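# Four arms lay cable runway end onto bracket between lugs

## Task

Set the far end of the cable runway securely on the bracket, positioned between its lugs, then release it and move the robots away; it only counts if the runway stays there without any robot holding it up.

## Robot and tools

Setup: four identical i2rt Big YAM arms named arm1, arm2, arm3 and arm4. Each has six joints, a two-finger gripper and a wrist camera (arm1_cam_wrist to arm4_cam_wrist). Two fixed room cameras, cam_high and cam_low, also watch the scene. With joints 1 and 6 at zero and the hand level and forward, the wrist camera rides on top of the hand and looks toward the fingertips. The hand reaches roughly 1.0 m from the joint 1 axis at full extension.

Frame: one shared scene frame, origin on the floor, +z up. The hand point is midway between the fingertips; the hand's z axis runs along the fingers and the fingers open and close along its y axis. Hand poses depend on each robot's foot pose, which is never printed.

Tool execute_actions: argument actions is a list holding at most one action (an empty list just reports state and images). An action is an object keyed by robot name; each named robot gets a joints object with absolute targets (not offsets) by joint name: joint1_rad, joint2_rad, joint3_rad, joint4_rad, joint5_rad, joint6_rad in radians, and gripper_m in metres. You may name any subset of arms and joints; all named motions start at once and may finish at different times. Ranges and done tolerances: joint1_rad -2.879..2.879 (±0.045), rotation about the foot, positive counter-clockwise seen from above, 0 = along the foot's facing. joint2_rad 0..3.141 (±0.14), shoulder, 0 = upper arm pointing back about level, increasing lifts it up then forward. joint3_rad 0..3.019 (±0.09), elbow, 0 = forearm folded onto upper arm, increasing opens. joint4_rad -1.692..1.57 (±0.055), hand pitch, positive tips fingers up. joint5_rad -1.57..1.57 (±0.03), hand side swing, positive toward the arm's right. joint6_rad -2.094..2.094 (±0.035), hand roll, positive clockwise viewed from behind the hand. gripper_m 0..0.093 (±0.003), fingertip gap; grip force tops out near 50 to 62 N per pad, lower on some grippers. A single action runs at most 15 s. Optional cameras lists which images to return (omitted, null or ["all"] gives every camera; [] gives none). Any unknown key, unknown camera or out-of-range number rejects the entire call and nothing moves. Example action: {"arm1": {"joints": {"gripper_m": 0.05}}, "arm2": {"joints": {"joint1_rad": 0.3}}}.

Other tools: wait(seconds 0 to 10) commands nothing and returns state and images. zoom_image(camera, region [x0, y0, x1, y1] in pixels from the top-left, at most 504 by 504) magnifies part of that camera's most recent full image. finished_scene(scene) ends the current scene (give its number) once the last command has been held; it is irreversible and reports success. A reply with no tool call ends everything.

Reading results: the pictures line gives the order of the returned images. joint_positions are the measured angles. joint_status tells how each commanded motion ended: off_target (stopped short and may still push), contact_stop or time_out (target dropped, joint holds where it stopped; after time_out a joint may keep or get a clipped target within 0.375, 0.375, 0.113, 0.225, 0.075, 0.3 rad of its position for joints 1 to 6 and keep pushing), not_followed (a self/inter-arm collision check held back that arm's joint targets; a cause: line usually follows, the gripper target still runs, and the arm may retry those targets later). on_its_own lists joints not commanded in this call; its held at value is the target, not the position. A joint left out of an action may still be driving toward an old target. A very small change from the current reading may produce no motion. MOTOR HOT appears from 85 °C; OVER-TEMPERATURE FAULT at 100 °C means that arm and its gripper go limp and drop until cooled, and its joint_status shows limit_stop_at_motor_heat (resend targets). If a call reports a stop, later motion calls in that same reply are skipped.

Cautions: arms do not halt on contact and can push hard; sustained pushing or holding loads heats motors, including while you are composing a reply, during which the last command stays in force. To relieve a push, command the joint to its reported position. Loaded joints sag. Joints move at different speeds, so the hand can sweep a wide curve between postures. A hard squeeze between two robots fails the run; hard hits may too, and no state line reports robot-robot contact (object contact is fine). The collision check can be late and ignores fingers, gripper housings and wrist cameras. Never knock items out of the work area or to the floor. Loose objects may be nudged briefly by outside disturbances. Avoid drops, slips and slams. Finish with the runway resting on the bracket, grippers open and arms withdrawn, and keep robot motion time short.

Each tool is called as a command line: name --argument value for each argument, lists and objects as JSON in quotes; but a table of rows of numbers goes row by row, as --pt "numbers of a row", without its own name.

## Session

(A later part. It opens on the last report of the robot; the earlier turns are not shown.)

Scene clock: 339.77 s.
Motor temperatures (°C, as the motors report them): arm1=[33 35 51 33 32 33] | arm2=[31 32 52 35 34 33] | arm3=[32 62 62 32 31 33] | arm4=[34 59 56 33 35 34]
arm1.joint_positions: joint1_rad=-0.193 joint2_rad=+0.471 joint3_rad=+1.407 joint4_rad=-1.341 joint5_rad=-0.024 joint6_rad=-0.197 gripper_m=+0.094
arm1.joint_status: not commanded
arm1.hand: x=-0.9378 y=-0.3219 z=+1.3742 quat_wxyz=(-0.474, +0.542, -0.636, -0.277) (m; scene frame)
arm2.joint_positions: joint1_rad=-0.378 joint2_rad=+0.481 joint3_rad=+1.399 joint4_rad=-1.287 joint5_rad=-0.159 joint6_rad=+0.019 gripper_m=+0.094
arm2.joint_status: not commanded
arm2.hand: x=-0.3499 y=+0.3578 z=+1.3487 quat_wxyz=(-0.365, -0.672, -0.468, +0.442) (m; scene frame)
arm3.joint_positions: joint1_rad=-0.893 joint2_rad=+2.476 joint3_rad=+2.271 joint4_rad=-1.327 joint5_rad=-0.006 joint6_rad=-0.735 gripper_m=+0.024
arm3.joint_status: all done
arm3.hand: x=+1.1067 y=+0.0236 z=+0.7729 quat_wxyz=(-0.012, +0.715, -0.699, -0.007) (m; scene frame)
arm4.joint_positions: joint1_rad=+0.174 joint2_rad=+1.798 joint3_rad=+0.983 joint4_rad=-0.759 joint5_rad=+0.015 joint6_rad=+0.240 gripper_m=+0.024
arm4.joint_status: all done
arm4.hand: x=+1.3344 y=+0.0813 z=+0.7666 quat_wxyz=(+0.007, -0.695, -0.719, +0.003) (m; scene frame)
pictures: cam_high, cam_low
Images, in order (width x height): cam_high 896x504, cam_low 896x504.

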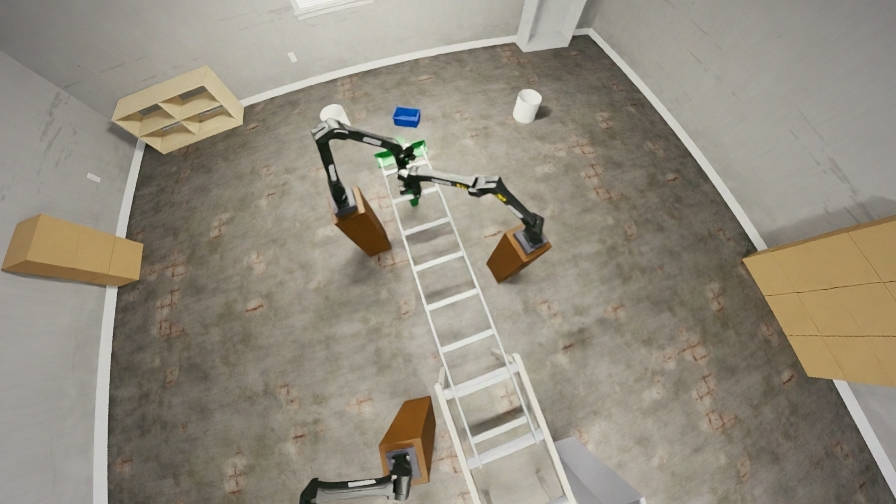

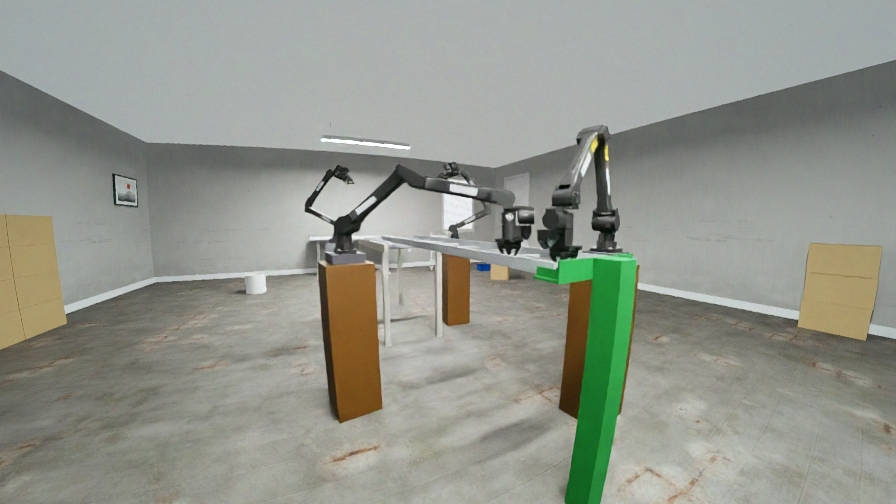

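execute_actions --actions '[{"arm4": {"joints": {"joint1_rad": 0.225, "joint2_rad": 1.76, "joint3_rad": 1.06, "joint4_rad": -0.76, "joint6_rad": 0.28}}, "arm3": {"joints": {"joint1_rad": -0.92, "joint2_rad": 2.50, "joint3_rad": 2.35, "joint4_rad": -1.37, "joint6_rad": -0.77}}}]' --cameras '["cam_high", "cam_low"]'

zoom_image --camera "cam_high" --region '[340, 110, 460, 200]'

zoom_image --camera "cam_low" --region '[480, 180, 700, 330]'

Scene clock: 347.00 s.
Motor temperatures (°C, as the motors report them): arm1=[33 35 51 33 32 33] | arm2=[31 32 52 35 34 33] | arm3=[32 63 63 32 31 33] | arm4=[34 59 58 33 35 34]
arm1.joint_positions: joint1_rad=-0.193 joint2_rad=+0.471 joint3_rad=+1.407 joint4_rad=-1.341 joint5_rad=-0.024 joint6_rad=-0.197 gripper_m=+0.094
arm1.joint_status: not commanded
arm1.hand: x=-0.9378 y=-0.3219 z=+1.3742 quat_wxyz=(-0.474, +0.542, -0.636, -0.277) (m; scene frame)
arm2.joint_positions: joint1_rad=-0.378 joint2_rad=+0.481 joint3_rad=+1.399 joint4_rad=-1.287 joint5_rad=-0.159 joint6_rad=+0.019 gripper_m=+0.094
arm2.joint_status: not commanded
arm2.hand: x=-0.3499 y=+0.3578 z=+1.3487 quat_wxyz=(-0.365, -0.672, -0.468, +0.442) (m; scene frame)
arm3.joint_positions: joint1_rad=-0.895 joint2_rad=+2.492 joint3_rad=+2.300 joint4_rad=-1.349 joint5_rad=-0.007 joint6_rad=-0.739 gripper_m=+0.024
arm3.joint_status: all done
arm3.hand: x=+1.1089 y=+0.0242 z=+0.7726 quat_wxyz=(-0.008, +0.715, -0.699, -0.007) (m; scene frame)
arm4.joint_positions: joint1_rad=+0.181 joint2_rad=+1.799 joint3_rad=+0.983 joint4_rad=-0.759 joint5_rad=+0.018 joint6_rad=+0.247 gripper_m=+0.024
arm4.joint_status: all done
arm4.hand: x=+1.3365 y=+0.0818 z=+0.7666 quat_wxyz=(+0.008, -0.695, -0.719, +0.005) (m; scene frame)
pictures: cam_high, cam_low
Images, in order (width x height): cam_high 896x504, cam_low 896x504.

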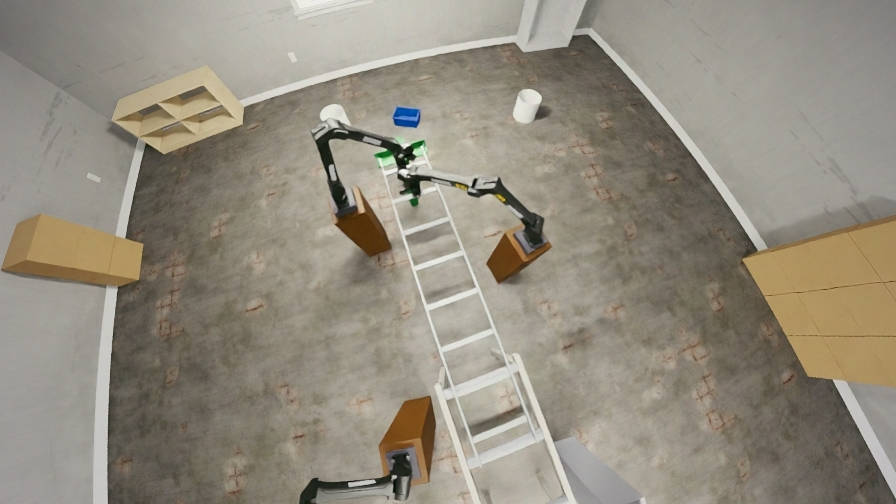

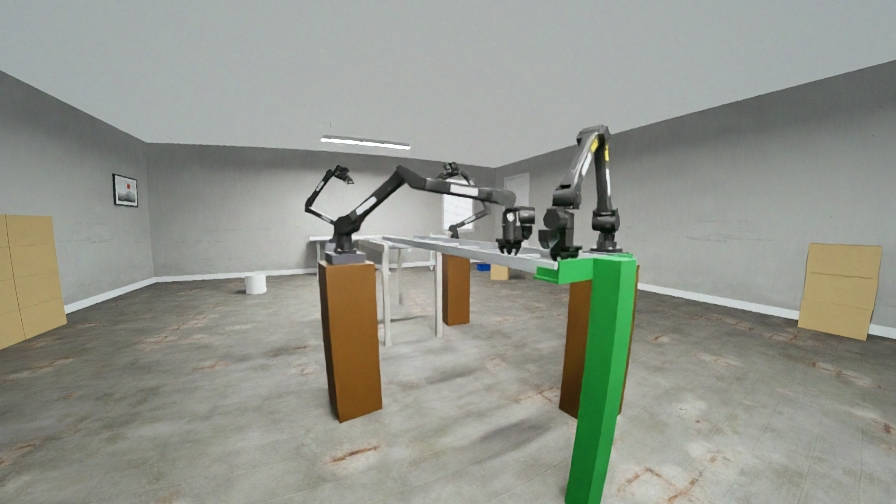

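Region (340, 110, 460, 200) of cam_high's 896x504 image, scaled by 4.200, with more detail than that image has; it fills the top 378 rows of this view, and the rest is white.

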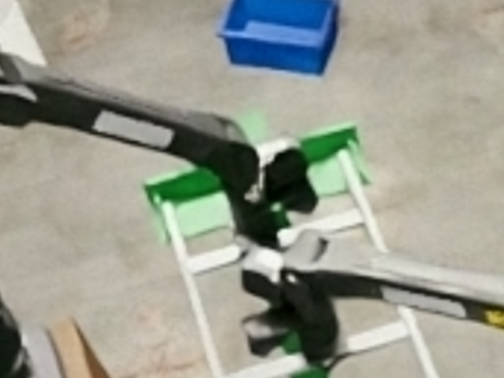

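Region (480, 180, 700, 330) of cam_low's 896x504 image, scaled by 2.291, with more detail than that image has; it fills the top 344 rows of this view, and the rest is white.

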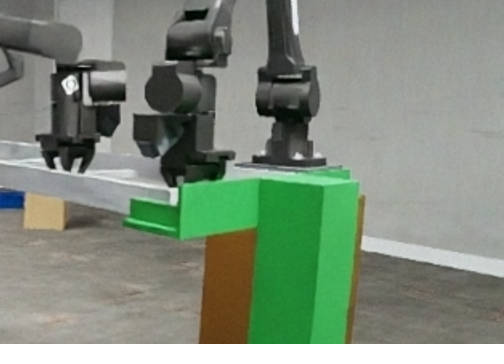

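execute_actions --actions '[{"arm4": {"joints": {"joint1_rad": 0.181, "joint2_rad": 1.799, "joint3_rad": 0.983, "joint4_rad": -0.759, "joint6_rad": 0.247, "gripper_m": 0.045}}, "arm3": {"joints": {"joint1_rad": -0.895, "joint2_rad": 2.492, "joint3_rad": 2.30, "joint4_rad": -1.349, "joint6_rad": -0.739, "gripper_m": 0.06}}}]' --cameras '[]'

execute_actions --actions '[{"arm4": {"joints": {"joint2_rad": 1.45, "joint4_rad": -1.10}}, "arm3": {"joints": {"joint2_rad": 2.25, "joint4_rad": -1.59}}}]' --cameras '["cam_high", "cam_low"]'

Scene clock: 355.23 s.
Motor temperatures (°C, as the motors report them): arm1=[33 35 51 33 32 33] | arm2=[31 32 52 35 34 33] | arm3=[32 63 63 32 31 34] | arm4=[34 58 60 33 35 34]
arm1.joint_positions: joint1_rad=-0.193 joint2_rad=+0.471 joint3_rad=+1.407 joint4_rad=-1.341 joint5_rad=-0.024 joint6_rad=-0.197 gripper_m=+0.094
arm1.joint_status: not commanded
arm1.hand: x=-0.9378 y=-0.3219 z=+1.3742 quat_wxyz=(-0.474, +0.542, -0.636, -0.277) (m; scene frame)
arm2.joint_positions: joint1_rad=-0.378 joint2_rad=+0.481 joint3_rad=+1.399 joint4_rad=-1.287 joint5_rad=-0.159 joint6_rad=+0.019 gripper_m=+0.094
arm2.joint_status: not commanded
arm2.hand: x=-0.3499 y=+0.3578 z=+1.3487 quat_wxyz=(-0.365, -0.672, -0.468, +0.442) (m; scene frame)
arm3.joint_positions: joint1_rad=-0.895 joint2_rad=+2.492 joint3_rad=+2.300 joint4_rad=-1.349 joint5_rad=-0.002 joint6_rad=-0.738 gripper_m=+0.060
arm3.joint_status: all done
arm3.hand: x=+1.1095 y=+0.0236 z=+0.7726 quat_wxyz=(-0.009, +0.715, -0.699, -0.005) (m; scene frame)
arm4.joint_positions: joint1_rad=+0.179 joint2_rad=+1.801 joint3_rad=+0.982 joint4_rad=-0.759 joint5_rad=+0.002 joint6_rad=+0.247 gripper_m=+0.045
arm4.joint_status: all done
arm4.hand: x=+1.3385 y=+0.0833 z=+0.7655 quat_wxyz=(+0.005, -0.696, -0.718, -0.003) (m; scene frame)
pictures: none
No camera images: the call's "cameras" was empty. Leave "cameras" out to get every camera's image.

Scene clock: 356.77 s.
Motor temperatures (°C, as the motors report them): arm1=[33 35 51 33 32 33] | arm2=[31 32 52 35 34 33] | arm3=[32 63 63 32 31 34] | arm4=[34 58 59 33 35 34]
arm1.joint_positions: joint1_rad=-0.193 joint2_rad=+0.471 joint3_rad=+1.407 joint4_rad=-1.341 joint5_rad=-0.024 joint6_rad=-0.197 gripper_m=+0.094
arm1.joint_status: not commanded
arm1.hand: x=-0.9378 y=-0.3219 z=+1.3742 quat_wxyz=(-0.474, +0.542, -0.636, -0.277) (m; scene frame)
arm2.joint_positions: joint1_rad=-0.378 joint2_rad=+0.481 joint3_rad=+1.399 joint4_rad=-1.287 joint5_rad=-0.159 joint6_rad=+0.019 gripper_m=+0.094
arm2.joint_status: not commanded
arm2.hand: x=-0.3499 y=+0.3578 z=+1.3487 quat_wxyz=(-0.365, -0.672, -0.468, +0.442) (m; scene frame)
arm3.joint_positions: joint1_rad=-0.895 joint2_rad=+2.252 joint3_rad=+2.289 joint4_rad=-1.577 joint5_rad=-0.002 joint6_rad=-0.738 gripper_m=+0.060
arm3.joint_status: all done
arm3.hand: x=+1.0825 y=-0.0092 z=+0.9366 quat_wxyz=(-0.009, +0.715, -0.699, -0.005) (m; scene frame)
arm4.joint_positions: joint1_rad=+0.179 joint2_rad=+1.438 joint3_rad=+0.975 joint4_rad=-1.084 joint5_rad=+0.002 joint6_rad=+0.247 gripper_m=+0.045
arm4.joint_status: all done
arm4.hand: x=+1.3256 y=+0.1273 z=+0.9053 quat_wxyz=(-0.009, -0.696, -0.718, +0.005) (m; scene frame)
pictures: cam_high, cam_low
Images, in order (width x height): cam_high 896x504, cam_low 896x504.

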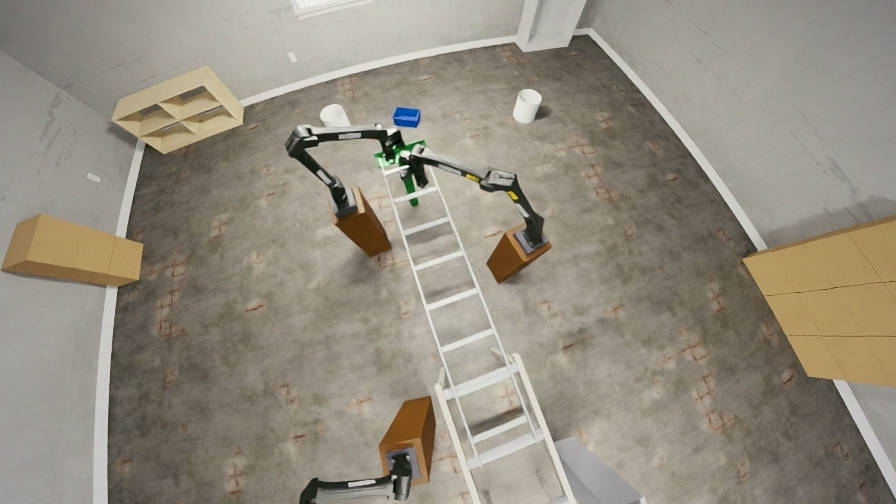

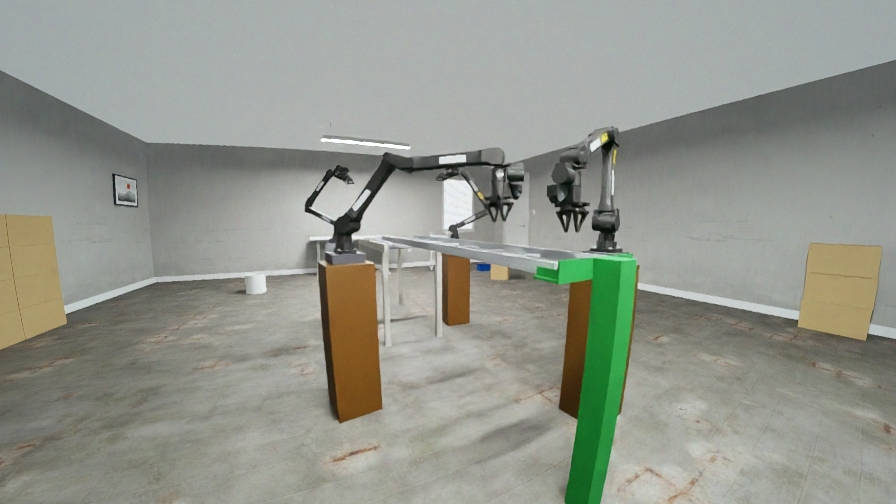

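execute_actions --actions '[{"arm4": {"joints": {"joint1_rad": 0.3, "joint2_rad": 0.8, "joint3_rad": 1.4, "joint4_rad": -1.3, "joint6_rad": 0.0}}, "arm3": {"joints": {"joint1_rad": -0.6, "joint2_rad": 0.8, "joint3_rad": 1.4, "joint4_rad": -1.3, "joint6_rad": 0.0}}}]' --cameras '["cam_high", "cam_low"]'

zoom_image --camera "cam_high" --region '[340, 110, 460, 200]'

zoom_image --camera "cam_low" --region '[480, 180, 700, 330]'

Scene clock: 363.67 s.
Motor temperatures (°C, as the motors report them): arm1=[33 35 51 33 32 33] | arm2=[31 32 52 35 34 33] | arm3=[32 62 61 32 31 33] | arm4=[34 57 59 33 35 34]
arm1.joint_positions: joint1_rad=-0.193 joint2_rad=+0.471 joint3_rad=+1.407 joint4_rad=-1.341 joint5_rad=-0.024 joint6_rad=-0.197 gripper_m=+0.094
arm1.joint_status: not commanded
arm1.hand: x=-0.9378 y=-0.3219 z=+1.3742 quat_wxyz=(-0.474, +0.542, -0.636, -0.277) (m; scene frame)
arm2.joint_positions: joint1_rad=-0.378 joint2_rad=+0.481 joint3_rad=+1.399 joint4_rad=-1.287 joint5_rad=-0.159 joint6_rad=+0.019 gripper_m=+0.094
arm2.joint_status: not commanded
arm2.hand: x=-0.3499 y=+0.3578 z=+1.3487 quat_wxyz=(-0.365, -0.672, -0.468, +0.442) (m; scene frame)
arm3.joint_positions: joint1_rad=-0.607 joint2_rad=+0.796 joint3_rad=+1.406 joint4_rad=-1.310 joint5_rad=+0.001 joint6_rad=-0.009 gripper_m=+0.060
arm3.joint_status: all done
arm3.hand: x=+0.7545 y=-0.2588 z=+1.3004 quat_wxyz=(-0.350, +0.493, -0.764, -0.227) (m; scene frame)
arm4.joint_positions: joint1_rad=+0.308 joint2_rad=+0.802 joint3_rad=+1.395 joint4_rad=-1.284 joint5_rad=+0.000 joint6_rad=+0.014 gripper_m=+0.045
arm4.joint_status: all done
arm4.hand: x=+1.3435 y=+0.2093 z=+1.3136 quat_wxyz=(-0.356, -0.504, -0.753, +0.230) (m; scene frame)
pictures: cam_high, cam_low
Images, in order (width x height): cam_high 896x504, cam_low 896x504.

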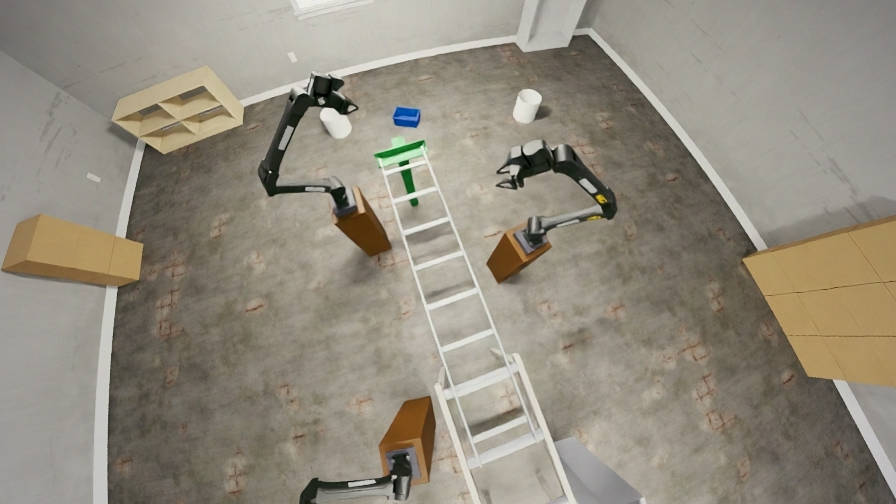

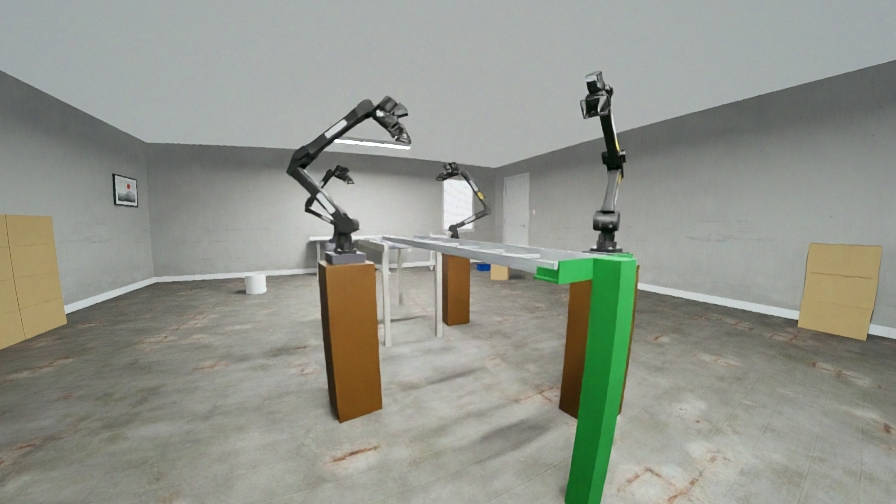

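Region (340, 110, 460, 200) of cam_high's 896x504 image, scaled by 4.200, with more detail than that image has; it fills the top 378 rows of this view, and the rest is white.

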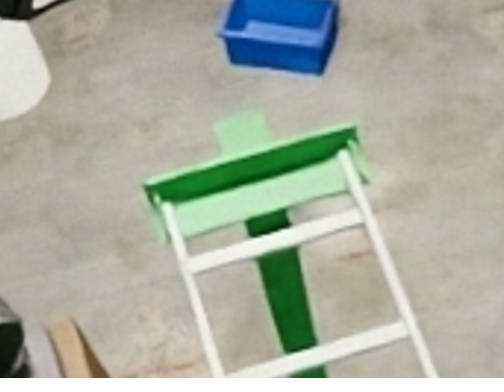

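Region (480, 180, 700, 330) of cam_low's 896x504 image, scaled by 2.291, with more detail than that image has; it fills the top 344 rows of this view, and the rest is white.

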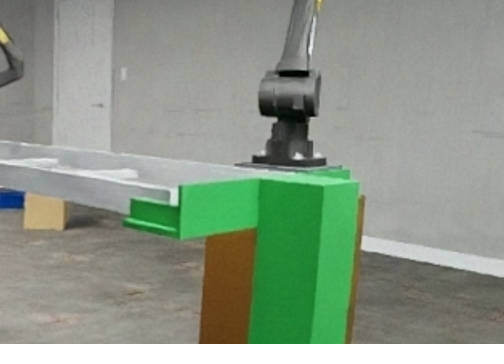

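The rail ends are resting between the lugs, up near the back flange, and all arms are clear.

finished_scene --scene 2

The scene is finished: the task was done.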